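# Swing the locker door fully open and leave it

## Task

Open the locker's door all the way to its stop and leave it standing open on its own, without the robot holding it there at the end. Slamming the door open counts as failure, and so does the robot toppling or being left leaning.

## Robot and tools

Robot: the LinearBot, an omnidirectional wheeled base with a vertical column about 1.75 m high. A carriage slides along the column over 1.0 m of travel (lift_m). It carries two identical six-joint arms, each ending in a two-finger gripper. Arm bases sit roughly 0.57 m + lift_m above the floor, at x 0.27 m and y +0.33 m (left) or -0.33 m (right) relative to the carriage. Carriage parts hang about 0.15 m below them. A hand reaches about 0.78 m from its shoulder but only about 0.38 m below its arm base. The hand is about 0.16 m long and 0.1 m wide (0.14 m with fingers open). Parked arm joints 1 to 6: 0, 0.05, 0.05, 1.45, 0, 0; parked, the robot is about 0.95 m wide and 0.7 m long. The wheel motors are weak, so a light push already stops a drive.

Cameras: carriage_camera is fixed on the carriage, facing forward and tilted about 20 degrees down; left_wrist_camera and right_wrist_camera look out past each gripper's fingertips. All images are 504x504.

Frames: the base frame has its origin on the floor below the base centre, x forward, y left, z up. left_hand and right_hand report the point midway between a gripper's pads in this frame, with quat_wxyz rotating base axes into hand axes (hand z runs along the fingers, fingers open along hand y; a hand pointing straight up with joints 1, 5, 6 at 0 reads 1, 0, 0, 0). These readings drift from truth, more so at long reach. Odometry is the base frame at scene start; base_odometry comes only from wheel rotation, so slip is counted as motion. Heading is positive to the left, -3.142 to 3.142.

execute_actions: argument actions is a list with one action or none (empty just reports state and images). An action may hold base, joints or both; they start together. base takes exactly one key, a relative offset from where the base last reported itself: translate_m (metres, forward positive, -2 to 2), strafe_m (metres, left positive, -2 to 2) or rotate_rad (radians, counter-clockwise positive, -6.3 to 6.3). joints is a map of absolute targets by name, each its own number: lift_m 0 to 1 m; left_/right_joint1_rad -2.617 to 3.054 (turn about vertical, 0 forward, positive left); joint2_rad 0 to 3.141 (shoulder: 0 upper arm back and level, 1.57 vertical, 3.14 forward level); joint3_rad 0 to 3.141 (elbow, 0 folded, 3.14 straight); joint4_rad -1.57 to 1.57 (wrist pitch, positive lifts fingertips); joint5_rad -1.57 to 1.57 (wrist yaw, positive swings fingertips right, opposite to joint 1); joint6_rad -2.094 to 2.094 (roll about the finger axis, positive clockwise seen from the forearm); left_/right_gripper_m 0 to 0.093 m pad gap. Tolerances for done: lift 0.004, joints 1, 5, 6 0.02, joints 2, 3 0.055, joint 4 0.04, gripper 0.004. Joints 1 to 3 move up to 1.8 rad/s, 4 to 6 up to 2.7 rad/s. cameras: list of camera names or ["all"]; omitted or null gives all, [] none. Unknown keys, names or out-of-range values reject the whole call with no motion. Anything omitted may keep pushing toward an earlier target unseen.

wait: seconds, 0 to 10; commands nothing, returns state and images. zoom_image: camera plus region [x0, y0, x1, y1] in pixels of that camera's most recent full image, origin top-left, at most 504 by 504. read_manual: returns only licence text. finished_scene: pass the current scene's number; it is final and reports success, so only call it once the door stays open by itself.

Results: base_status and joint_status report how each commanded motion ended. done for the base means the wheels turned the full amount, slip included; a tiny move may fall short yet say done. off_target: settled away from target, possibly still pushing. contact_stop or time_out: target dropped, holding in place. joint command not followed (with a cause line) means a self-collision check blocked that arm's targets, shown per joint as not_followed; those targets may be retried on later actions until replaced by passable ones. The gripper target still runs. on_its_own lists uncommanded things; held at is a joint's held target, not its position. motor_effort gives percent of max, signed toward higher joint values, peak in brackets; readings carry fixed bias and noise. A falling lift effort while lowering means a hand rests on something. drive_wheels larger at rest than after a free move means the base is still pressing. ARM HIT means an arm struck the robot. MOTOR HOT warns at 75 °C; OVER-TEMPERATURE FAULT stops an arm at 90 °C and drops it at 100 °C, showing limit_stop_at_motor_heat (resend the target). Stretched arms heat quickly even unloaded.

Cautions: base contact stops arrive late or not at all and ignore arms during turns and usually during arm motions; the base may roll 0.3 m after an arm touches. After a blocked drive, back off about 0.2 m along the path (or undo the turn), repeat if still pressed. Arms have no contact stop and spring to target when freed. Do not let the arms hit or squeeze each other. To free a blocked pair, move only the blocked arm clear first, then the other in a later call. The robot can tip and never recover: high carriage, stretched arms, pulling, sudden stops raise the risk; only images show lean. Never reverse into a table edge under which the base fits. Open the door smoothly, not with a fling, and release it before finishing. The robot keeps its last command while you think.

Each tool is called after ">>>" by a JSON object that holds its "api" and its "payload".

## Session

>>> {"api": "execute_actions", "payload": {"actions": []}}

Scene clock: 0.00 s.
base_odometry: x=+0.000 y=+0.000 heading=+0.000 (m, m, rad; odometry frame)
base_status: not commanded
joint_positions: lift_m=+0.298 left_joint1_rad=+0.020 left_joint2_rad=+0.043 left_joint3_rad=+0.044 left_joint4_rad=+1.389 left_joint5_rad=-0.009 left_joint6_rad=-0.030 left_gripper_m=+0.095 right_joint1_rad=+0.008 right_joint2_rad=+0.061 right_joint3_rad=+0.021 right_joint4_rad=+1.434 right_joint5_rad=-0.005 right_joint6_rad=+0.005 right_gripper_m=+0.094
joint_status: not commanded
motor_effort: lift_m=+23 drive_wheels=+1 (%)
left_hand: x=+0.3042 y=+0.3326 z=+1.2975 quat_wxyz=(+0.996, -0.007, +0.090, -0.005) (m; base frame)
right_hand: x=+0.3056 y=-0.3288 z=+1.2925 quat_wxyz=(+0.996, -0.003, +0.088, +0.007) (m; base frame)
pictures: carriage_camera, left_wrist_camera, right_wrist_camera
Images, in order (width x height): carriage_camera 504x504, left_wrist_camera 504x504, right_wrist_camera 504x504.

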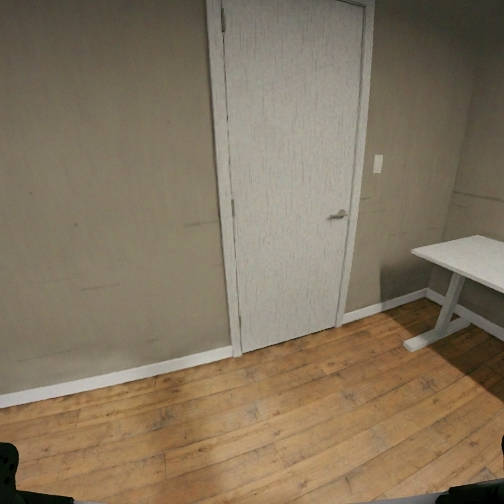

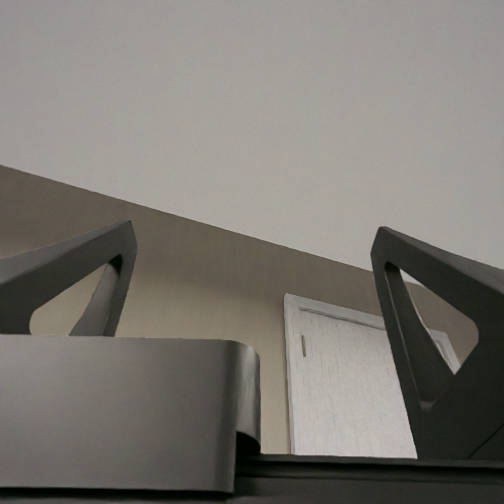

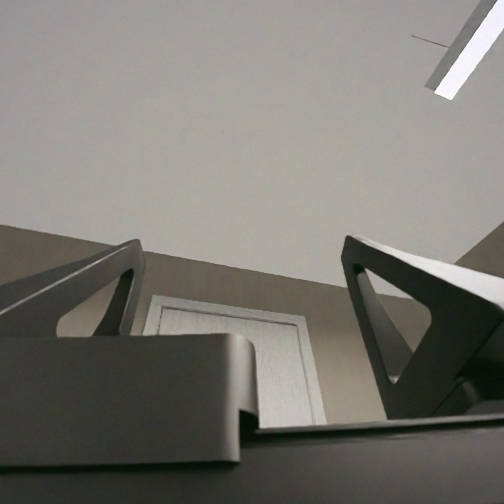

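>>> {"api": "execute_actions", "payload": {"actions": [{"base":{"rotate_rad":-2.7}}], "cameras": ["carriage_camera"]}}

Scene clock: 5.97 s.
base_odometry: x=+0.000 y=+0.000 heading=-2.699 (m, m, rad; odometry frame)
base_status: done
joint_positions: lift_m=+0.298 left_joint1_rad=+0.020 left_joint2_rad=+0.043 left_joint3_rad=+0.044 left_joint4_rad=+1.386 left_joint5_rad=-0.009 left_joint6_rad=-0.030 left_gripper_m=+0.095 right_joint1_rad=+0.008 right_joint2_rad=+0.061 right_joint3_rad=+0.021 right_joint4_rad=+1.434 right_joint5_rad=-0.005 right_joint6_rad=+0.005 right_gripper_m=+0.094
joint_status: not commanded
motor_effort: lift_m=+23(23) drive_wheels=+10(30) (%)
left_hand: x=+0.3049 y=+0.3326 z=+1.2974 quat_wxyz=(+0.996, -0.007, +0.092, -0.005) (m; base frame)
right_hand: x=+0.3056 y=-0.3288 z=+1.2925 quat_wxyz=(+0.996, -0.003, +0.088, +0.007) (m; base frame)
pictures: carriage_camera
Images, in order (width x height): carriage_camera 504x504.

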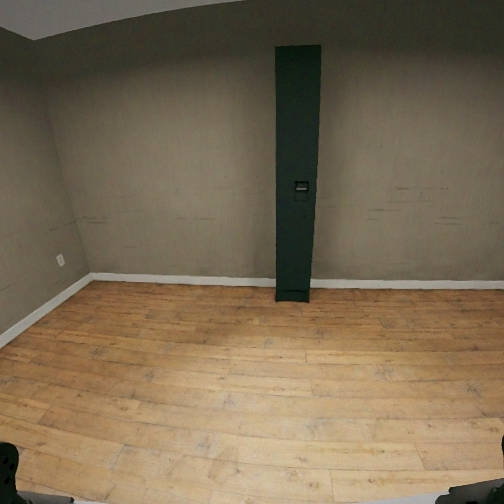

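>>> {"api": "execute_actions", "payload": {"actions": [{"base":{"translate_m":1.3},"joints":{"lift_m":0.107,"right_joint1_rad":0,"right_joint2_rad":0.8,"right_joint3_rad":0.8,"right_joint4_rad":0,"right_joint6_rad":-1.57,"right_gripper_m":0.055}}], "cameras": ["carriage_camera","right_wrist_camera"]}}

Scene clock: 16.57 s.
base_odometry: x=-1.175 y=-0.555 heading=-2.700 (m, m, rad; odometry frame)
base_status: done
joint_positions: lift_m=+0.107 left_joint1_rad=+0.020 left_joint2_rad=+0.043 left_joint3_rad=+0.044 left_joint4_rad=+1.389 left_joint5_rad=-0.009 left_joint6_rad=-0.030 left_gripper_m=+0.095 right_joint1_rad=+0.006 right_joint2_rad=+0.789 right_joint3_rad=+0.770 right_joint4_rad=+0.003 right_joint5_rad=-0.005 right_joint6_rad=-1.565 right_gripper_m=+0.055
joint_status: all done
motor_effort: lift_m=+21(21) drive_wheels=-7(34) (%)
left_hand: x=+0.3042 y=+0.3326 z=+1.1069 quat_wxyz=(+0.996, -0.007, +0.090, -0.005) (m; base frame)
right_hand: x=+0.5846 y=-0.3272 z=+1.0321 quat_wxyz=(+0.500, -0.505, +0.503, -0.492) (m; base frame)
pictures: carriage_camera, right_wrist_camera
Images, in order (width x height): carriage_camera 504x504, right_wrist_camera 504x504.

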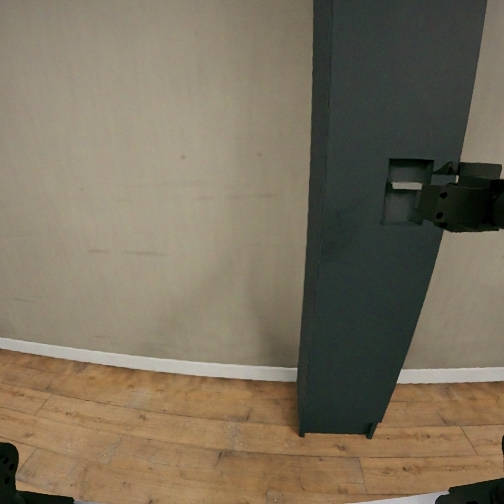

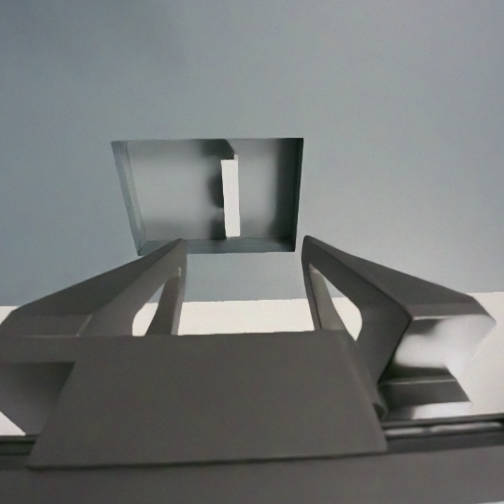

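>>> {"api": "execute_actions", "payload": {"actions": [{"base":{"strafe_m":-0.03},"joints":{"lift_m":0.095}}], "cameras": []}}

>>> {"api": "execute_actions", "payload": {"actions": [{"base":{"translate_m":0.115}}], "cameras": ["right_wrist_camera"]}}

Scene clock: 24.43 s.
base_odometry: x=-1.188 y=-0.528 heading=-2.700 (m, m, rad; odometry frame)
base_status: done
joint_positions: lift_m=+0.095 left_joint1_rad=+0.020 left_joint2_rad=+0.043 left_joint3_rad=+0.044 left_joint4_rad=+1.389 left_joint5_rad=-0.009 left_joint6_rad=-0.030 left_gripper_m=+0.095 right_joint1_rad=+0.006 right_joint2_rad=+0.789 right_joint3_rad=+0.776 right_joint4_rad=-0.005 right_joint5_rad=-0.005 right_joint6_rad=-1.565 right_gripper_m=+0.055
joint_status: all done
motor_effort: lift_m=+21(22) drive_wheels=-3(23) (%)
left_hand: x=+0.3044 y=+0.3326 z=+1.0948 quat_wxyz=(+0.996, -0.007, +0.091, -0.005) (m; base frame)
right_hand: x=+0.5842 y=-0.3272 z=+1.0212 quat_wxyz=(+0.500, -0.506, +0.503, -0.491) (m; base frame)
pictures: none
No camera images: the call's "cameras" was empty. Leave "cameras" out to get every camera's image.

Scene clock: 26.17 s.
base_odometry: x=-1.293 y=-0.577 heading=-2.700 (m, m, rad; odometry frame)
base_status: done
joint_positions: lift_m=+0.095 left_joint1_rad=+0.020 left_joint2_rad=+0.043 left_joint3_rad=+0.044 left_joint4_rad=+1.389 left_joint5_rad=-0.009 left_joint6_rad=-0.030 left_gripper_m=+0.095 right_joint1_rad=+0.006 right_joint2_rad=+0.789 right_joint3_rad=+0.776 right_joint4_rad=-0.005 right_joint5_rad=-0.005 right_joint6_rad=-1.565 right_gripper_m=+0.055
joint_status: not commanded
motor_effort: lift_m=+21(21) drive_wheels=-4(24) (%)
left_hand: x=+0.3042 y=+0.3326 z=+1.0948 quat_wxyz=(+0.996, -0.007, +0.090, -0.005) (m; base frame)
right_hand: x=+0.5842 y=-0.3272 z=+1.0212 quat_wxyz=(+0.500, -0.506, +0.503, -0.491) (m; base frame)
pictures: right_wrist_camera
Images, in order (width x height): right_wrist_camera 504x504.

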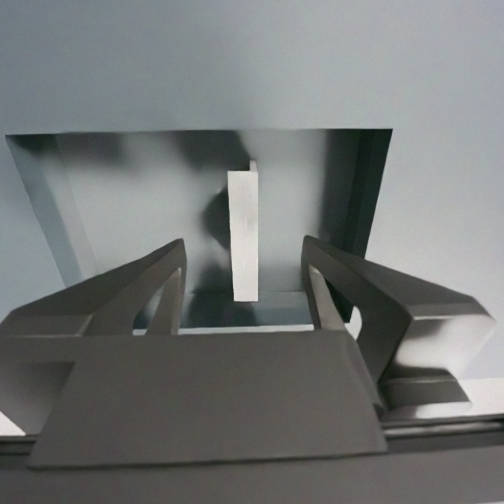

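>>> {"api": "execute_actions", "payload": {"actions": [{"base":{"translate_m":0.032}}], "cameras": ["right_wrist_camera"]}}

>>> {"api": "execute_actions", "payload": {"actions": [{"joints":{"right_gripper_m":0}}], "cameras": ["right_wrist_camera"]}}

>>> {"api": "execute_actions", "payload": {"actions": [{"joints":{"lift_m":0.13,"right_joint4_rad":0.4,"right_joint3_rad":0.84}}], "cameras": ["right_wrist_camera"]}}

>>> {"api": "execute_actions", "payload": {"actions": [{"base":{"translate_m":-0.05},"joints":{"right_joint1_rad":0.02}}], "cameras": ["carriage_camera","right_wrist_camera"]}}

Scene clock: 32.63 s.
base_odometry: x=-1.322 y=-0.591 heading=-2.701 (m, m, rad; odometry frame)
base_status: done
joint_positions: lift_m=+0.095 left_joint1_rad=+0.020 left_joint2_rad=+0.043 left_joint3_rad=+0.044 left_joint4_rad=+1.390 left_joint5_rad=-0.009 left_joint6_rad=-0.030 left_gripper_m=+0.095 right_joint1_rad=+0.006 right_joint2_rad=+0.789 right_joint3_rad=+0.776 right_joint4_rad=-0.005 right_joint5_rad=-0.005 right_joint6_rad=-1.565 right_gripper_m=+0.055
joint_status: not commanded
motor_effort: lift_m=+21(21) drive_wheels=-4(28) (%)
left_hand: x=+0.3041 y=+0.3326 z=+1.0949 quat_wxyz=(+0.996, -0.007, +0.090, -0.005) (m; base frame)
right_hand: x=+0.5842 y=-0.3272 z=+1.0212 quat_wxyz=(+0.500, -0.506, +0.503, -0.491) (m; base frame)
pictures: right_wrist_camera
Images, in order (width x height): right_wrist_camera 504x504.

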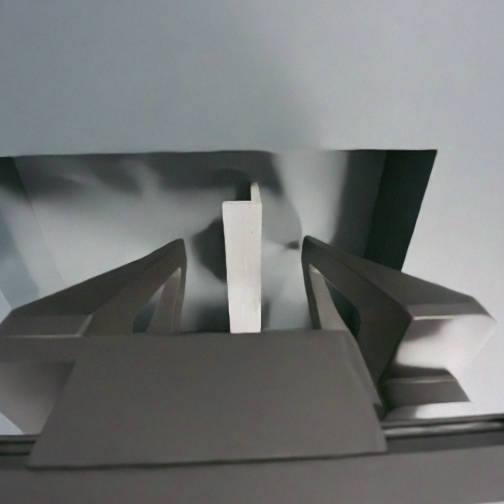

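Scene clock: 33.23 s.
base_odometry: x=-1.322 y=-0.591 heading=-2.701 (m, m, rad; odometry frame)
base_status: not commanded
joint_positions: lift_m=+0.095 left_joint1_rad=+0.020 left_joint2_rad=+0.043 left_joint3_rad=+0.044 left_joint4_rad=+1.390 left_joint5_rad=-0.009 left_joint6_rad=-0.030 left_gripper_m=+0.095 right_joint1_rad=+0.006 right_joint2_rad=+0.789 right_joint3_rad=+0.776 right_joint4_rad=-0.003 right_joint5_rad=-0.005 right_joint6_rad=-1.572 right_gripper_m=+0.012
joint_status: right_gripper_m off_target (ended at +0.012, target +0.000)
motor_effort: lift_m=+21(21) drive_wheels=-3(3) (%)
left_hand: x=+0.3041 y=+0.3326 z=+1.0949 quat_wxyz=(+0.996, -0.007, +0.090, -0.005) (m; base frame)
right_hand: x=+0.5842 y=-0.3271 z=+1.0216 quat_wxyz=(+0.498, -0.507, +0.501, -0.493) (m; base frame)
pictures: right_wrist_camera
Images, in order (width x height): right_wrist_camera 504x504.

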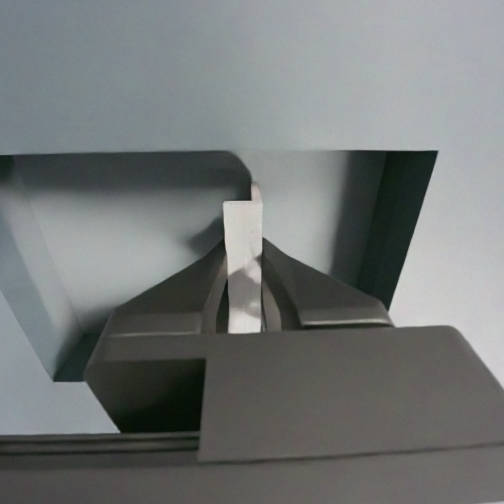

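Scene clock: 34.23 s.
base_odometry: x=-1.321 y=-0.590 heading=-2.701 (m, m, rad; odometry frame)
base_status: not commanded
joint_positions: lift_m=+0.129 left_joint1_rad=+0.020 left_joint2_rad=+0.043 left_joint3_rad=+0.044 left_joint4_rad=+1.389 left_joint5_rad=-0.009 left_joint6_rad=-0.030 left_gripper_m=+0.095 right_joint1_rad=+0.006 right_joint2_rad=+0.791 right_joint3_rad=+0.755 right_joint4_rad=-0.012 right_joint5_rad=-0.009 right_joint6_rad=-1.571 right_gripper_m=+0.012
joint_status: right_joint3_rad off_target (ended at +0.754, target +0.840); right_joint4_rad off_target (ended at -0.012, target +0.400); the others done
motor_effort: lift_m=+28(32) drive_wheels=+14(14) (%)
left_hand: x=+0.3042 y=+0.3326 z=+1.1291 quat_wxyz=(+0.996, -0.007, +0.090, -0.005) (m; base frame)
right_hand: x=+0.5856 y=-0.3266 z=+1.0426 quat_wxyz=(+0.491, -0.516, +0.508, -0.484) (m; base frame)
pictures: right_wrist_camera
Images, in order (width x height): right_wrist_camera 504x504.

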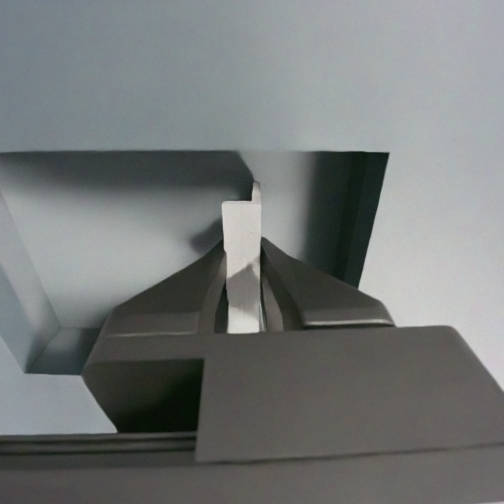

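Scene clock: 35.53 s.
base_odometry: x=-1.276 y=-0.569 heading=-2.700 (m, m, rad; odometry frame)
base_status: done
joint_positions: lift_m=+0.129 left_joint1_rad=+0.020 left_joint2_rad=+0.043 left_joint3_rad=+0.044 left_joint4_rad=+1.388 left_joint5_rad=-0.009 left_joint6_rad=-0.030 left_gripper_m=+0.095 right_joint1_rad=+0.021 right_joint2_rad=+0.865 right_joint3_rad=+0.755 right_joint4_rad=+0.090 right_joint5_rad=+0.004 right_joint6_rad=-1.565 right_gripper_m=+0.012
joint_status: all done
on_its_own: right_joint4_rad moved +0.102 toward your old target +0.400
motor_effort: lift_m=+28(28) drive_wheels=+7(25) (%)
left_hand: x=+0.3045 y=+0.3326 z=+1.1291 quat_wxyz=(+0.996, -0.007, +0.091, -0.005) (m; base frame)
right_hand: x=+0.6032 y=-0.3234 z=+1.0443 quat_wxyz=(+0.500, -0.508, +0.502, -0.489) (m; base frame)
pictures: carriage_camera, right_wrist_camera
Images, in order (width x height): carriage_camera 504x504, right_wrist_camera 504x504.

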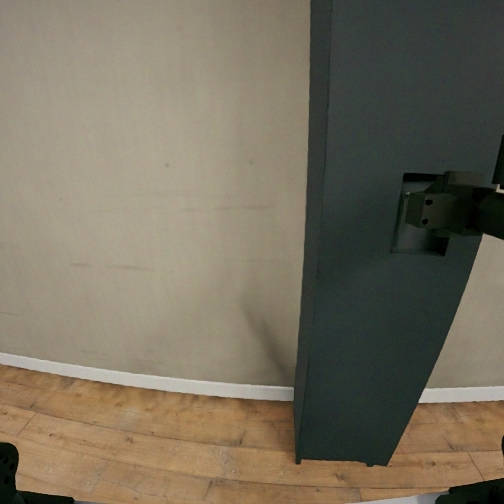

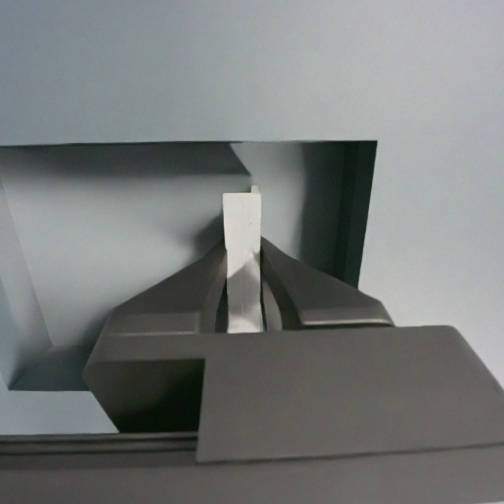

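>>> {"api": "execute_actions", "payload": {"actions": [{"base":{"translate_m":-0.1},"joints":{"right_joint1_rad":0.68,"right_joint5_rad":1.1,"lift_m":0.087,"right_joint4_rad":0,"right_joint2_rad":0.93,"right_joint3_rad":0.9}}], "cameras": ["carriage_camera"]}}

>>> {"api": "execute_actions", "payload": {"actions": [{"joints":{"right_gripper_m":0.04}}], "cameras": ["right_wrist_camera"]}}

>>> {"api": "execute_actions", "payload": {"actions": [{"base":{"translate_m":-0.2},"joints":{"right_joint1_rad":0.82}}], "cameras": ["carriage_camera"]}}

>>> {"api": "execute_actions", "payload": {"actions": [{"base":{"strafe_m":-0.1},"joints":{"right_joint1_rad":0,"right_joint5_rad":0,"right_joint6_rad":1.57,"right_gripper_m":0,"lift_m":0.2,"right_joint2_rad":0.8,"right_joint3_rad":0.8}}], "cameras": ["carriage_camera","right_wrist_camera"]}}

Scene clock: 44.33 s.
base_odometry: x=-1.186 y=-0.526 heading=-2.700 (m, m, rad; odometry frame)
base_status: done
joint_positions: lift_m=+0.087 left_joint1_rad=+0.020 left_joint2_rad=+0.043 left_joint3_rad=+0.044 left_joint4_rad=+1.389 left_joint5_rad=-0.009 left_joint6_rad=-0.030 left_gripper_m=+0.095 right_joint1_rad=+0.672 right_joint2_rad=+1.012 right_joint3_rad=+0.893 right_joint4_rad=+0.095 right_joint5_rad=+0.924 right_joint6_rad=-1.570 right_gripper_m=+0.012
joint_status: right_joint2_rad off_target (ended at +1.012, target +0.930); right_joint4_rad off_target (ended at +0.095, target +0.000); right_joint5_rad off_target (ended at +0.924, target +1.100); the others done
motor_effort: lift_m=+21(22) drive_wheels=+7(29) (%)
left_hand: x=+0.3042 y=+0.3326 z=+1.0868 quat_wxyz=(+0.996, -0.007, +0.090, -0.005) (m; base frame)
right_hand: x=+0.5850 y=-0.2456 z=+1.0233 quat_wxyz=(+0.424, -0.442, +0.559, -0.559) (m; base frame)
pictures: carriage_camera
Images, in order (width x height): carriage_camera 504x504.

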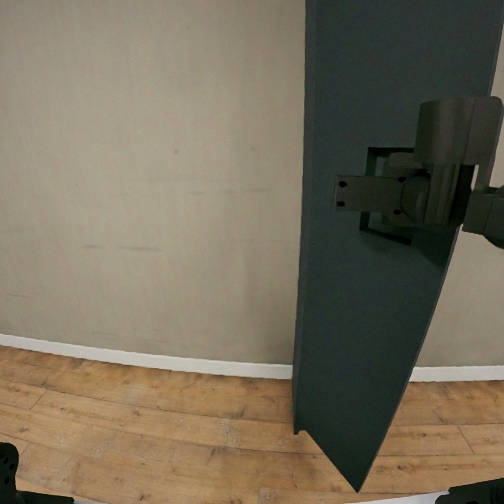

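Scene clock: 45.23 s.
base_odometry: x=-1.186 y=-0.526 heading=-2.700 (m, m, rad; odometry frame)
base_status: not commanded
joint_positions: lift_m=+0.087 left_joint1_rad=+0.020 left_joint2_rad=+0.043 left_joint3_rad=+0.044 left_joint4_rad=+1.390 left_joint5_rad=-0.009 left_joint6_rad=-0.030 left_gripper_m=+0.095 right_joint1_rad=+0.690 right_joint2_rad=+0.951 right_joint3_rad=+0.893 right_joint4_rad=+0.011 right_joint5_rad=+1.086 right_joint6_rad=-1.566 right_gripper_m=+0.040
joint_status: all done
on_its_own: right_joint2_rad moved -0.061 to your old target +0.930; right_joint4_rad moved -0.084 to your old target +0.000; right_joint5_rad moved +0.161 to your old target +1.100
motor_effort: lift_m=+21(21) drive_wheels=-6(7) (%)
left_hand: x=+0.3040 y=+0.3326 z=+1.0869 quat_wxyz=(+0.996, -0.007, +0.090, -0.005) (m; base frame)
right_hand: x=+0.5627 y=-0.2763 z=+1.0266 quat_wxyz=(+0.376, -0.407, +0.588, -0.589) (m; base frame)
pictures: right_wrist_camera
Images, in order (width x height): right_wrist_camera 504x504.

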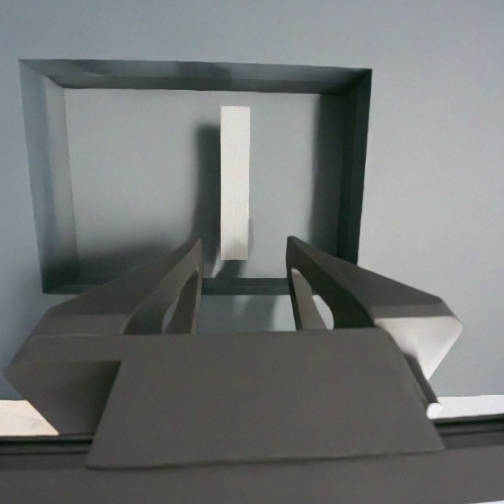

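Scene clock: 47.40 s.
base_odometry: x=-1.005 y=-0.441 heading=-2.700 (m, m, rad; odometry frame)
base_status: done
joint_positions: lift_m=+0.087 left_joint1_rad=+0.020 left_joint2_rad=+0.043 left_joint3_rad=+0.044 left_joint4_rad=+1.390 left_joint5_rad=-0.009 left_joint6_rad=-0.030 left_gripper_m=+0.095 right_joint1_rad=+0.817 right_joint2_rad=+0.951 right_joint3_rad=+0.893 right_joint4_rad=+0.008 right_joint5_rad=+1.091 right_joint6_rad=-1.566 right_gripper_m=+0.040
joint_status: all done
motor_effort: lift_m=+21(21) drive_wheels=-2(22) (%)
left_hand: x=+0.3040 y=+0.3326 z=+1.0869 quat_wxyz=(+0.996, -0.007, +0.090, -0.005) (m; base frame)
right_hand: x=+0.5532 y=-0.2391 z=+1.0263 quat_wxyz=(+0.411, -0.443, +0.561, -0.566) (m; base frame)
pictures: carriage_camera
Images, in order (width x height): carriage_camera 504x504.

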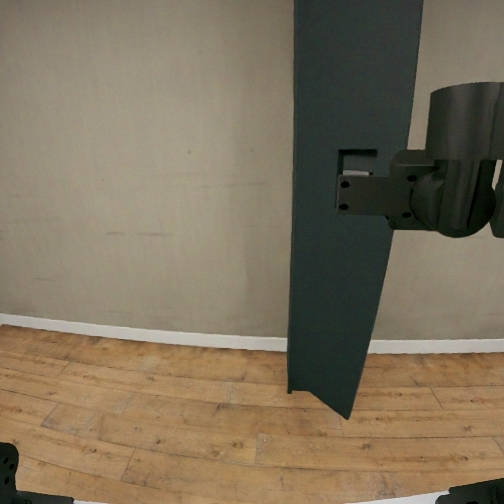

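Scene clock: 49.73 s.
base_odometry: x=-1.047 y=-0.350 heading=-2.701 (m, m, rad; odometry frame)
base_status: done
joint_positions: lift_m=+0.200 left_joint1_rad=+0.020 left_joint2_rad=+0.043 left_joint3_rad=+0.044 left_joint4_rad=+1.390 left_joint5_rad=-0.010 left_joint6_rad=-0.030 left_gripper_m=+0.095 right_joint1_rad=+0.003 right_joint2_rad=+0.814 right_joint3_rad=+0.811 right_joint4_rad=-0.004 right_joint5_rad=+0.012 right_joint6_rad=+1.565 right_gripper_m=+0.001
joint_status: all done
motor_effort: lift_m=+25(30) drive_wheels=-2(22) (%)
left_hand: x=+0.3041 y=+0.3326 z=+1.1995 quat_wxyz=(+0.996, -0.007, +0.090, -0.005) (m; base frame)
right_hand: x=+0.5885 y=-0.3310 z=+1.1354 quat_wxyz=(+0.502, +0.503, +0.501, +0.494) (m; base frame)
pictures: carriage_camera, right_wrist_camera
Images, in order (width x height): carriage_camera 504x504, right_wrist_camera 504x504.

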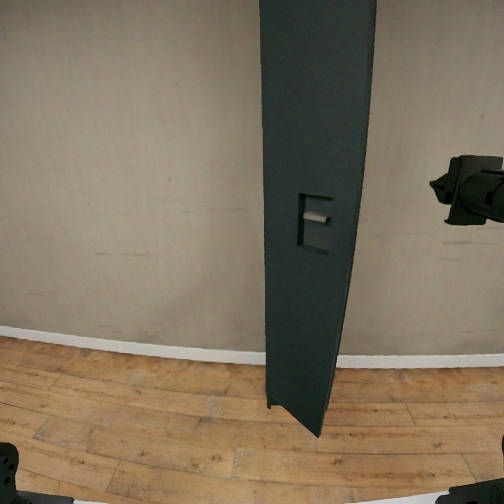

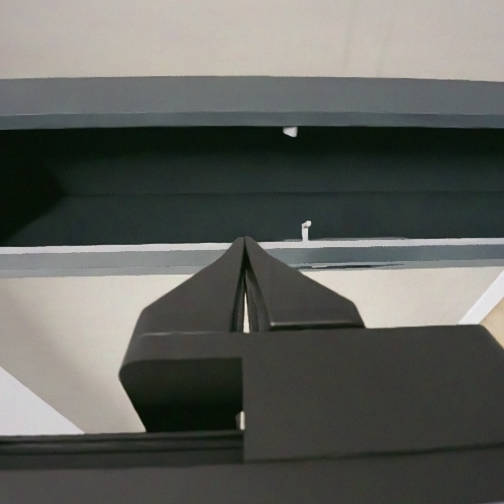

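>>> {"api": "execute_actions", "payload": {"actions": [{"base":{"translate_m":0.1},"joints":{"right_joint2_rad":1.6,"right_joint3_rad":1.6}}], "cameras": ["carriage_camera"]}}

>>> {"api": "execute_actions", "payload": {"actions": [{"base":{"translate_m":-0.06},"joints":{"right_joint5_rad":-1.0}}], "cameras": ["carriage_camera","right_wrist_camera"]}}

>>> {"api": "execute_actions", "payload": {"actions": [{"base":{"strafe_m":0.1}}], "cameras": ["carriage_camera","right_wrist_camera"]}}

Scene clock: 56.80 s.
base_odometry: x=-1.138 y=-0.392 heading=-2.701 (m, m, rad; odometry frame)
base_status: done
joint_positions: lift_m=+0.200 left_joint1_rad=+0.020 left_joint2_rad=+0.043 left_joint3_rad=+0.044 left_joint4_rad=+1.390 left_joint5_rad=-0.010 left_joint6_rad=-0.030 left_gripper_m=+0.095 right_joint1_rad=+0.003 right_joint2_rad=+1.604 right_joint3_rad=+1.571 right_joint4_rad=-0.004 right_joint5_rad=+0.011 right_joint6_rad=+1.565 right_gripper_m=+0.001
joint_status: all done
motor_effort: lift_m=+25(25) drive_wheels=-5(25) (%)
left_hand: x=+0.3041 y=+0.3326 z=+1.1995 quat_wxyz=(+0.996, -0.007, +0.090, -0.005) (m; base frame)
right_hand: x=+0.7799 y=-0.3301 z=+1.1931 quat_wxyz=(+0.494, +0.509, +0.509, +0.487) (m; base frame)
pictures: carriage_camera
Images, in order (width x height): carriage_camera 504x504.

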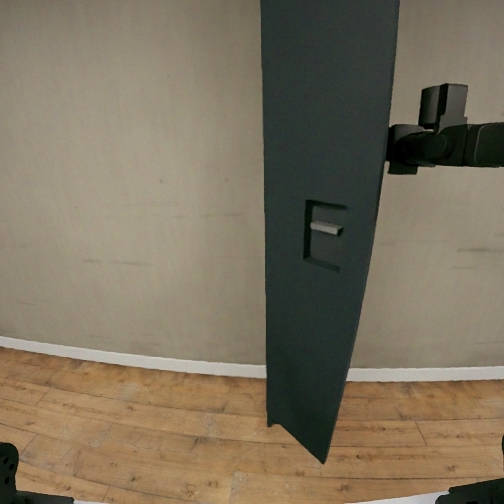

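Scene clock: 58.23 s.
base_odometry: x=-1.083 y=-0.367 heading=-2.701 (m, m, rad; odometry frame)
base_status: done
joint_positions: lift_m=+0.200 left_joint1_rad=+0.020 left_joint2_rad=+0.043 left_joint3_rad=+0.044 left_joint4_rad=+1.389 left_joint5_rad=-0.010 left_joint6_rad=-0.030 left_gripper_m=+0.095 right_joint1_rad=-0.007 right_joint2_rad=+1.604 right_joint3_rad=+1.572 right_joint4_rad=-0.003 right_joint5_rad=-0.987 right_joint6_rad=+1.565 right_gripper_m=+0.001
joint_status: all done
motor_effort: lift_m=+25(25) drive_wheels=+6(25) (%)
left_hand: x=+0.3042 y=+0.3327 z=+1.1995 quat_wxyz=(+0.996, -0.007, +0.090, -0.005) (m; base frame)
right_hand: x=+0.7037 y=-0.1897 z=+1.1963 quat_wxyz=(+0.196, +0.216, +0.680, +0.672) (m; base frame)
pictures: carriage_camera, right_wrist_camera
Images, in order (width x height): carriage_camera 504x504, right_wrist_camera 504x504.

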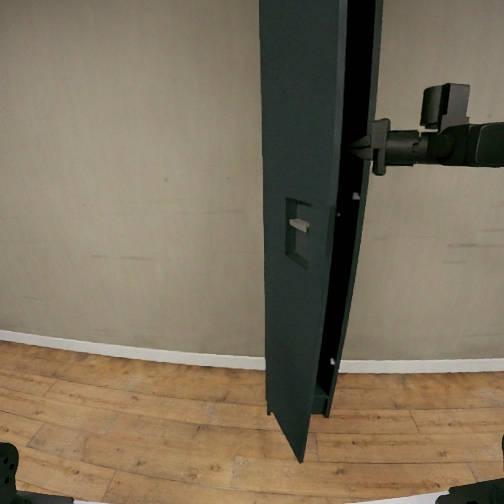

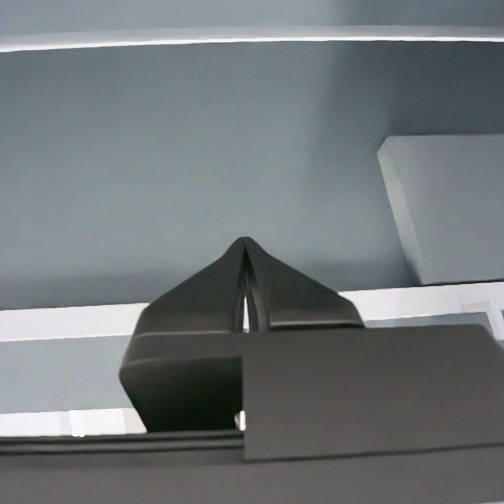

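Scene clock: 59.90 s.
base_odometry: x=-1.041 y=-0.458 heading=-2.701 (m, m, rad; odometry frame)
base_status: done
joint_positions: lift_m=+0.200 left_joint1_rad=+0.020 left_joint2_rad=+0.043 left_joint3_rad=+0.044 left_joint4_rad=+1.390 left_joint5_rad=-0.010 left_joint6_rad=-0.030 left_gripper_m=+0.095 right_joint1_rad=-0.004 right_joint2_rad=+1.604 right_joint3_rad=+1.572 right_joint4_rad=-0.003 right_joint5_rad=-0.988 right_joint6_rad=+1.565 right_gripper_m=+0.001
joint_status: not commanded
motor_effort: lift_m=+25(25) drive_wheels=-2(27) (%)
left_hand: x=+0.3041 y=+0.3327 z=+1.1995 quat_wxyz=(+0.996, -0.007, +0.090, -0.005) (m; base frame)
right_hand: x=+0.7032 y=-0.1884 z=+1.1963 quat_wxyz=(+0.195, +0.215, +0.681, +0.673) (m; base frame)
pictures: carriage_camera, right_wrist_camera
Images, in order (width x height): carriage_camera 504x504, right_wrist_camera 504x504.

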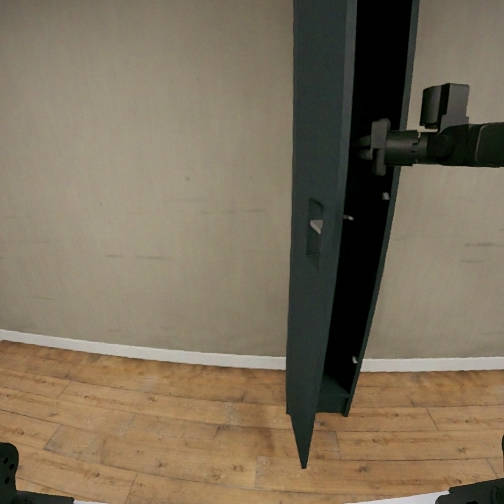

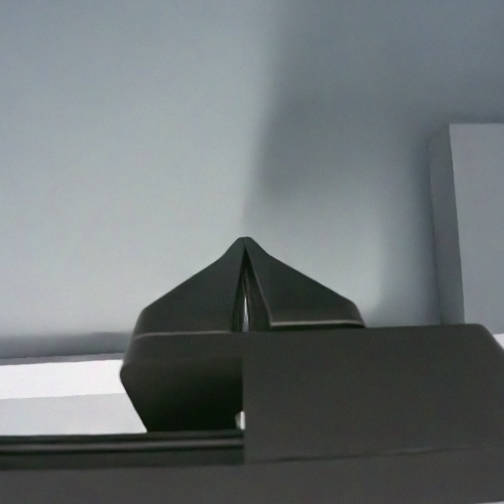

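The stop angle may differ; moderate steps.

>>> {"api": "execute_actions", "payload": {"actions": [{"base":{"strafe_m":0.04}}], "cameras": ["carriage_camera"]}}

>>> {"api": "execute_actions", "payload": {"actions": [{"base":{"strafe_m":0.04}}], "cameras": ["carriage_camera"]}}

>>> {"api": "execute_actions", "payload": {"actions": [{"base":{"strafe_m":0.045}}], "cameras": ["carriage_camera"]}}

>>> {"api": "execute_actions", "payload": {"actions": [{"base":{"strafe_m":0.05}}], "cameras": ["carriage_camera"]}}

Scene clock: 66.40 s.
base_odometry: x=-1.024 y=-0.494 heading=-2.701 (m, m, rad; odometry frame)
base_status: done
joint_positions: lift_m=+0.200 left_joint1_rad=+0.020 left_joint2_rad=+0.043 left_joint3_rad=+0.044 left_joint4_rad=+1.390 left_joint5_rad=-0.010 left_joint6_rad=-0.030 left_gripper_m=+0.095 right_joint1_rad=-0.004 right_joint2_rad=+1.604 right_joint3_rad=+1.572 right_joint4_rad=-0.003 right_joint5_rad=-0.988 right_joint6_rad=+1.565 right_gripper_m=+0.001
joint_status: not commanded
motor_effort: lift_m=+25(24) drive_wheels=-2(27) (%)
left_hand: x=+0.3041 y=+0.3326 z=+1.1995 quat_wxyz=(+0.996, -0.007, +0.090, -0.005) (m; base frame)
right_hand: x=+0.7031 y=-0.1882 z=+1.1963 quat_wxyz=(+0.194, +0.214, +0.681, +0.673) (m; base frame)
pictures: carriage_camera
Images, in order (width x height): carriage_camera 504x504.

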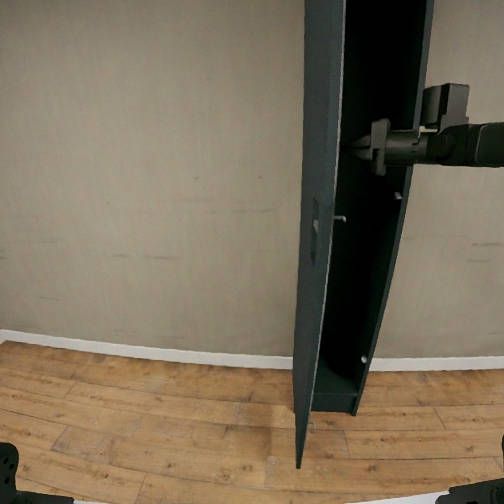

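Scene clock: 67.60 s.
base_odometry: x=-1.007 y=-0.530 heading=-2.701 (m, m, rad; odometry frame)
base_status: done
joint_positions: lift_m=+0.200 left_joint1_rad=+0.020 left_joint2_rad=+0.043 left_joint3_rad=+0.044 left_joint4_rad=+1.389 left_joint5_rad=-0.010 left_joint6_rad=-0.030 left_gripper_m=+0.095 right_joint1_rad=-0.004 right_joint2_rad=+1.604 right_joint3_rad=+1.572 right_joint4_rad=-0.004 right_joint5_rad=-0.989 right_joint6_rad=+1.566 right_gripper_m=+0.001
joint_status: not commanded
motor_effort: lift_m=+25(24) drive_wheels=-2(28) (%)
left_hand: x=+0.3042 y=+0.3326 z=+1.1995 quat_wxyz=(+0.996, -0.007, +0.090, -0.005) (m; base frame)
right_hand: x=+0.7029 y=-0.1881 z=+1.1962 quat_wxyz=(+0.193, +0.214, +0.681, +0.673) (m; base frame)
pictures: carriage_camera
Images, in order (width x height): carriage_camera 504x504.

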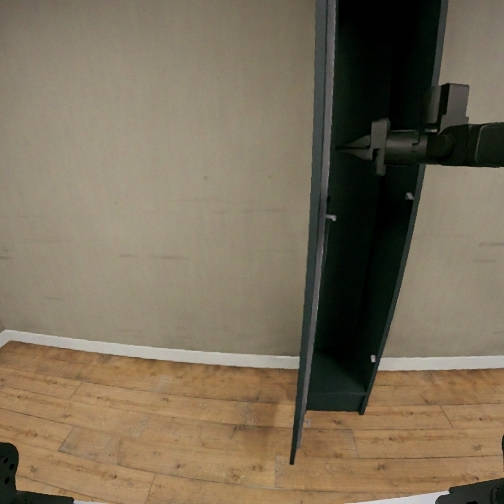

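Scene clock: 68.87 s.
base_odometry: x=-0.988 y=-0.571 heading=-2.701 (m, m, rad; odometry frame)
base_status: done
joint_positions: lift_m=+0.200 left_joint1_rad=+0.020 left_joint2_rad=+0.043 left_joint3_rad=+0.044 left_joint4_rad=+1.389 left_joint5_rad=-0.010 left_joint6_rad=-0.030 left_gripper_m=+0.095 right_joint1_rad=-0.004 right_joint2_rad=+1.604 right_joint3_rad=+1.572 right_joint4_rad=-0.003 right_joint5_rad=-0.989 right_joint6_rad=+1.566 right_gripper_m=+0.001
joint_status: not commanded
motor_effort: lift_m=+25(25) drive_wheels=-2(28) (%)
left_hand: x=+0.3042 y=+0.3326 z=+1.1995 quat_wxyz=(+0.996, -0.007, +0.090, -0.005) (m; base frame)
right_hand: x=+0.7031 y=-0.1882 z=+1.1963 quat_wxyz=(+0.194, +0.215, +0.681, +0.673) (m; base frame)
pictures: carriage_camera
Images, in order (width x height): carriage_camera 504x504.

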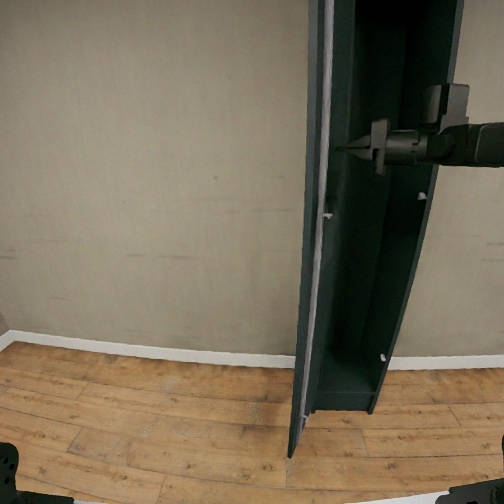

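Scene clock: 70.17 s.
base_odometry: x=-0.967 y=-0.617 heading=-2.702 (m, m, rad; odometry frame)
base_status: done
joint_positions: lift_m=+0.200 left_joint1_rad=+0.020 left_joint2_rad=+0.043 left_joint3_rad=+0.044 left_joint4_rad=+1.389 left_joint5_rad=-0.009 left_joint6_rad=-0.030 left_gripper_m=+0.095 right_joint1_rad=-0.003 right_joint2_rad=+1.604 right_joint3_rad=+1.572 right_joint4_rad=-0.003 right_joint5_rad=-0.989 right_joint6_rad=+1.566 right_gripper_m=+0.001
joint_status: not commanded
motor_effort: lift_m=+25(25) drive_wheels=-2(28) (%)
left_hand: x=+0.3042 y=+0.3326 z=+1.1995 quat_wxyz=(+0.996, -0.007, +0.090, -0.005) (m; base frame)
right_hand: x=+0.7028 y=-0.1877 z=+1.1963 quat_wxyz=(+0.193, +0.214, +0.681, +0.673) (m; base frame)
pictures: carriage_camera
Images, in order (width x height): carriage_camera 504x504.

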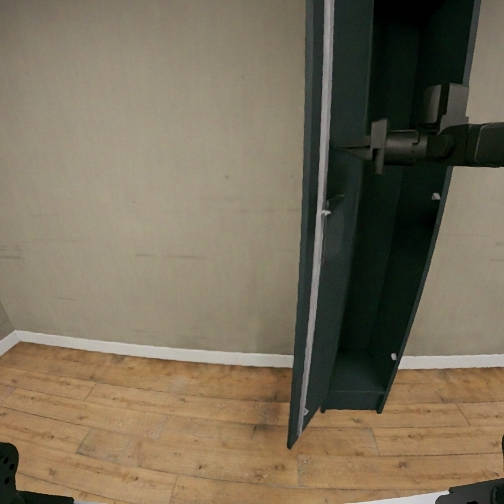

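>>> {"api": "execute_actions", "payload": {"actions": [{"base":{"strafe_m":0.05},"joints":{"right_joint5_rad":-0.75}}], "cameras": ["carriage_camera"]}}

>>> {"api": "execute_actions", "payload": {"actions": [{"base":{"strafe_m":0.06},"joints":{"right_joint5_rad":-0.5}}], "cameras": ["carriage_camera"]}}

>>> {"api": "execute_actions", "payload": {"actions": [{"base":{"translate_m":0.03}}], "cameras": ["carriage_camera"]}}

>>> {"api": "execute_actions", "payload": {"actions": [{"base":{"translate_m":0.03}}], "cameras": ["carriage_camera"]}}

Scene clock: 80.53 s.
base_odometry: x=-0.946 y=-0.662 heading=-2.702 (m, m, rad; odometry frame)
base_status: done
joint_positions: lift_m=+0.200 left_joint1_rad=+0.020 left_joint2_rad=+0.043 left_joint3_rad=+0.044 left_joint4_rad=+1.389 left_joint5_rad=-0.009 left_joint6_rad=-0.030 left_gripper_m=+0.095 right_joint1_rad=-0.004 right_joint2_rad=+1.604 right_joint3_rad=+1.573 right_joint4_rad=-0.005 right_joint5_rad=-0.753 right_joint6_rad=+1.567 right_gripper_m=+0.001
joint_status: all done
motor_effort: lift_m=+25(25) drive_wheels=-2(27) (%)
left_hand: x=+0.3042 y=+0.3326 z=+1.1995 quat_wxyz=(+0.996, -0.007, +0.090, -0.005) (m; base frame)
right_hand: x=+0.7339 y=-0.2145 z=+1.1954 quat_wxyz=(+0.272, +0.293, +0.654, +0.643) (m; base frame)
pictures: carriage_camera
Images, in order (width x height): carriage_camera 504x504.

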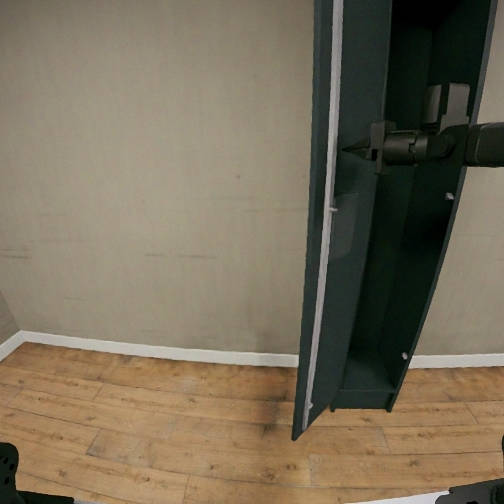

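Scene clock: 81.93 s.
base_odometry: x=-0.921 y=-0.717 heading=-2.702 (m, m, rad; odometry frame)
base_status: done
joint_positions: lift_m=+0.200 left_joint1_rad=+0.020 left_joint2_rad=+0.043 left_joint3_rad=+0.044 left_joint4_rad=+1.389 left_joint5_rad=-0.009 left_joint6_rad=-0.030 left_gripper_m=+0.095 right_joint1_rad=-0.003 right_joint2_rad=+1.604 right_joint3_rad=+1.573 right_joint4_rad=-0.005 right_joint5_rad=-0.493 right_joint6_rad=+1.567 right_gripper_m=+0.001
joint_status: all done
motor_effort: lift_m=+25(25) drive_wheels=-2(27) (%)
left_hand: x=+0.3042 y=+0.3326 z=+1.1995 quat_wxyz=(+0.996, -0.007, +0.090, -0.005) (m; base frame)
right_hand: x=+0.7596 y=-0.2502 z=+1.1944 quat_wxyz=(+0.354, +0.373, +0.613, +0.599) (m; base frame)
pictures: carriage_camera
Images, in order (width x height): carriage_camera 504x504.

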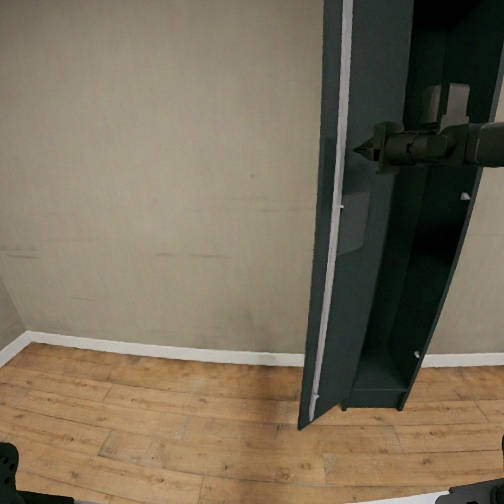

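Scene clock: 82.90 s.
base_odometry: x=-0.948 y=-0.730 heading=-2.702 (m, m, rad; odometry frame)
base_status: done
joint_positions: lift_m=+0.200 left_joint1_rad=+0.020 left_joint2_rad=+0.043 left_joint3_rad=+0.044 left_joint4_rad=+1.388 left_joint5_rad=-0.009 left_joint6_rad=-0.030 left_gripper_m=+0.095 right_joint1_rad=-0.005 right_joint2_rad=+1.603 right_joint3_rad=+1.574 right_joint4_rad=-0.006 right_joint5_rad=-0.500 right_joint6_rad=+1.567 right_gripper_m=+0.001
joint_status: not commanded
motor_effort: lift_m=+25(25) drive_wheels=-6(19) (%)
left_hand: x=+0.3044 y=+0.3325 z=+1.1994 quat_wxyz=(+0.996, -0.007, +0.091, -0.005) (m; base frame)
right_hand: x=+0.7588 y=-0.2499 z=+1.1952 quat_wxyz=(+0.353, +0.371, +0.614, +0.600) (m; base frame)
pictures: carriage_camera
Images, in order (width x height): carriage_camera 504x504.

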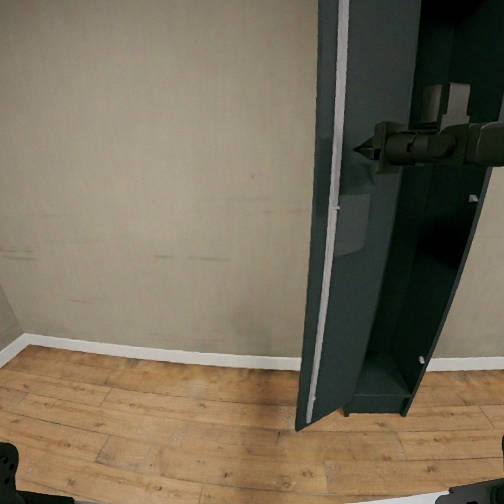

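Scene clock: 83.87 s.
base_odometry: x=-0.975 y=-0.743 heading=-2.701 (m, m, rad; odometry frame)
base_status: done
joint_positions: lift_m=+0.200 left_joint1_rad=+0.020 left_joint2_rad=+0.043 left_joint3_rad=+0.044 left_joint4_rad=+1.389 left_joint5_rad=-0.009 left_joint6_rad=-0.030 left_gripper_m=+0.095 right_joint1_rad=-0.004 right_joint2_rad=+1.599 right_joint3_rad=+1.574 right_joint4_rad=-0.012 right_joint5_rad=-0.512 right_joint6_rad=+1.567 right_gripper_m=+0.001
joint_status: not commanded
motor_effort: lift_m=+25(25) drive_wheels=-3(26) (%)
left_hand: x=+0.3044 y=+0.3325 z=+1.1994 quat_wxyz=(+0.996, -0.007, +0.091, -0.005) (m; base frame)
right_hand: x=+0.7564 y=-0.2479 z=+1.1960 quat_wxyz=(+0.348, +0.368, +0.617, +0.602) (m; base frame)
pictures: carriage_camera
Images, in order (width x height): carriage_camera 504x504.

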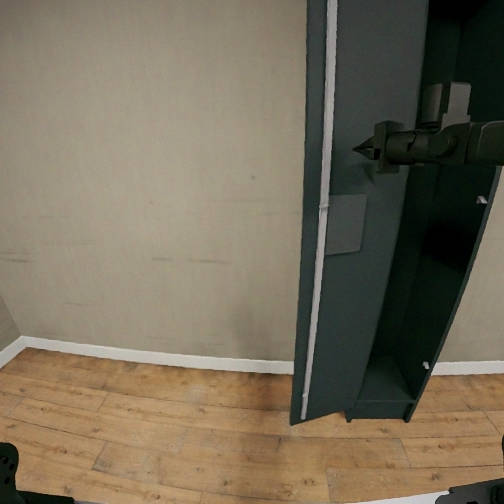

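>>> {"api": "execute_actions", "payload": {"actions": [{"base":{"strafe_m":0.045}}], "cameras": ["carriage_camera"]}}

>>> {"api": "execute_actions", "payload": {"actions": [{"base":{"translate_m":0.025}}], "cameras": ["carriage_camera"]}}

>>> {"api": "execute_actions", "payload": {"actions": [{"base":{"translate_m":0.02}}], "cameras": ["carriage_camera"]}}

>>> {"api": "execute_actions", "payload": {"actions": [{"base":{"translate_m":0.02}}], "cameras": ["carriage_camera"]}}

Scene clock: 89.70 s.
base_odometry: x=-0.956 y=-0.783 heading=-2.701 (m, m, rad; odometry frame)
base_status: done
joint_positions: lift_m=+0.200 left_joint1_rad=+0.020 left_joint2_rad=+0.043 left_joint3_rad=+0.044 left_joint4_rad=+1.389 left_joint5_rad=-0.009 left_joint6_rad=-0.030 left_gripper_m=+0.095 right_joint1_rad=-0.002 right_joint2_rad=+1.599 right_joint3_rad=+1.574 right_joint4_rad=-0.012 right_joint5_rad=-0.510 right_joint6_rad=+1.567 right_gripper_m=+0.001
joint_status: not commanded
motor_effort: lift_m=+25(25) drive_wheels=-2(22) (%)
left_hand: x=+0.3044 y=+0.3325 z=+1.1994 quat_wxyz=(+0.996, -0.007, +0.091, -0.005) (m; base frame)
right_hand: x=+0.7564 y=-0.2473 z=+1.1960 quat_wxyz=(+0.348, +0.369, +0.616, +0.602) (m; base frame)
pictures: carriage_camera
Images, in order (width x height): carriage_camera 504x504.

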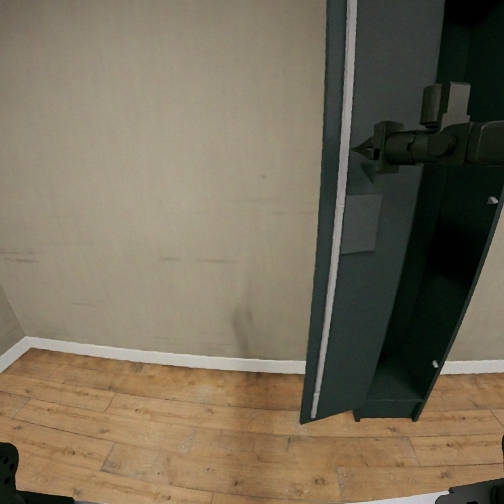

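Scene clock: 90.63 s.
base_odometry: x=-0.978 y=-0.794 heading=-2.701 (m, m, rad; odometry frame)
base_status: done
joint_positions: lift_m=+0.200 left_joint1_rad=+0.020 left_joint2_rad=+0.043 left_joint3_rad=+0.044 left_joint4_rad=+1.387 left_joint5_rad=-0.009 left_joint6_rad=-0.030 left_gripper_m=+0.095 right_joint1_rad=-0.003 right_joint2_rad=+1.599 right_joint3_rad=+1.576 right_joint4_rad=-0.012 right_joint5_rad=-0.511 right_joint6_rad=+1.567 right_gripper_m=+0.001
joint_status: not commanded
motor_effort: lift_m=+25(25) drive_wheels=-6(17) (%)
left_hand: x=+0.3046 y=+0.3325 z=+1.1994 quat_wxyz=(+0.996, -0.007, +0.091, -0.005) (m; base frame)
right_hand: x=+0.7563 y=-0.2475 z=+1.1966 quat_wxyz=(+0.349, +0.368, +0.616, +0.603) (m; base frame)
pictures: carriage_camera
Images, in order (width x height): carriage_camera 504x504.

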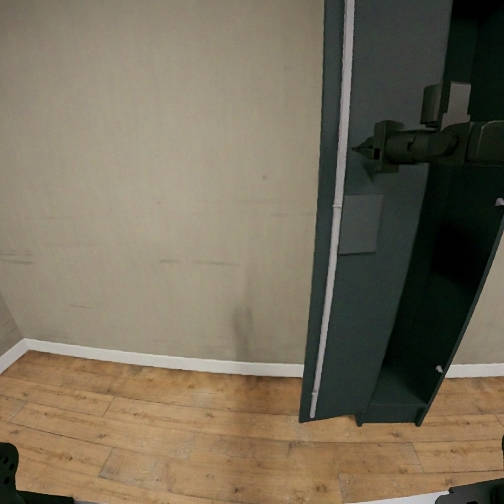

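Scene clock: 91.57 s.
base_odometry: x=-0.996 y=-0.803 heading=-2.700 (m, m, rad; odometry frame)
base_status: done
joint_positions: lift_m=+0.200 left_joint1_rad=+0.020 left_joint2_rad=+0.043 left_joint3_rad=+0.044 left_joint4_rad=+1.387 left_joint5_rad=-0.009 left_joint6_rad=-0.030 left_gripper_m=+0.095 right_joint1_rad=-0.003 right_joint2_rad=+1.599 right_joint3_rad=+1.577 right_joint4_rad=-0.011 right_joint5_rad=-0.511 right_joint6_rad=+1.567 right_gripper_m=+0.001
joint_status: not commanded
motor_effort: lift_m=+25(25) drive_wheels=-6(24) (%)
left_hand: x=+0.3048 y=+0.3325 z=+1.1994 quat_wxyz=(+0.996, -0.007, +0.092, -0.005) (m; base frame)
right_hand: x=+0.7562 y=-0.2475 z=+1.1976 quat_wxyz=(+0.349, +0.367, +0.616, +0.603) (m; base frame)
pictures: carriage_camera
Images, in order (width x height): carriage_camera 504x504.

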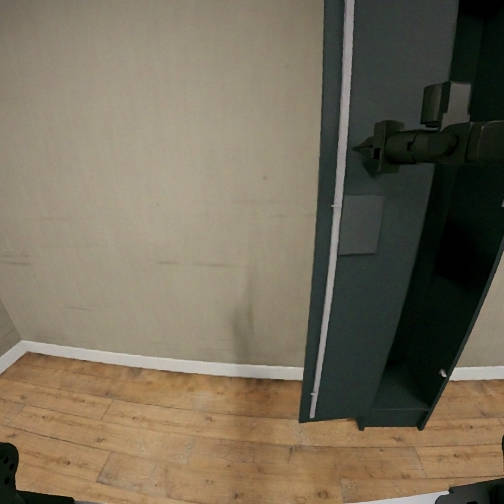

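Scene clock: 92.47 s.
base_odometry: x=-1.014 y=-0.812 heading=-2.700 (m, m, rad; odometry frame)
base_status: done
joint_positions: lift_m=+0.200 left_joint1_rad=+0.020 left_joint2_rad=+0.043 left_joint3_rad=+0.044 left_joint4_rad=+1.388 left_joint5_rad=-0.009 left_joint6_rad=-0.030 left_gripper_m=+0.095 right_joint1_rad=-0.003 right_joint2_rad=+1.597 right_joint3_rad=+1.577 right_joint4_rad=-0.012 right_joint5_rad=-0.511 right_joint6_rad=+1.567 right_gripper_m=+0.001
joint_status: not commanded
motor_effort: lift_m=+25(25) drive_wheels=-6(28) (%)
left_hand: x=+0.3045 y=+0.3325 z=+1.1994 quat_wxyz=(+0.996, -0.007, +0.091, -0.005) (m; base frame)
right_hand: x=+0.7557 y=-0.2474 z=+1.1980 quat_wxyz=(+0.349, +0.367, +0.616, +0.603) (m; base frame)
pictures: carriage_camera
Images, in order (width x height): carriage_camera 504x504.

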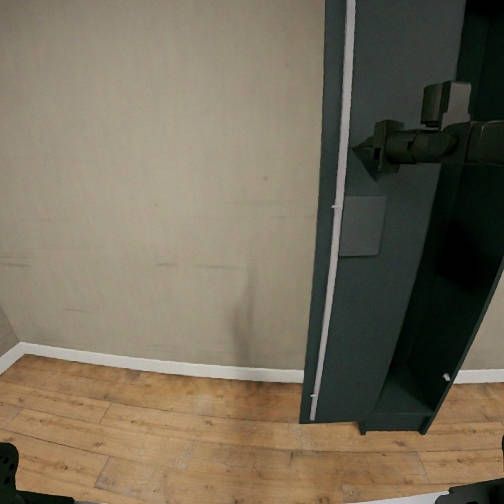

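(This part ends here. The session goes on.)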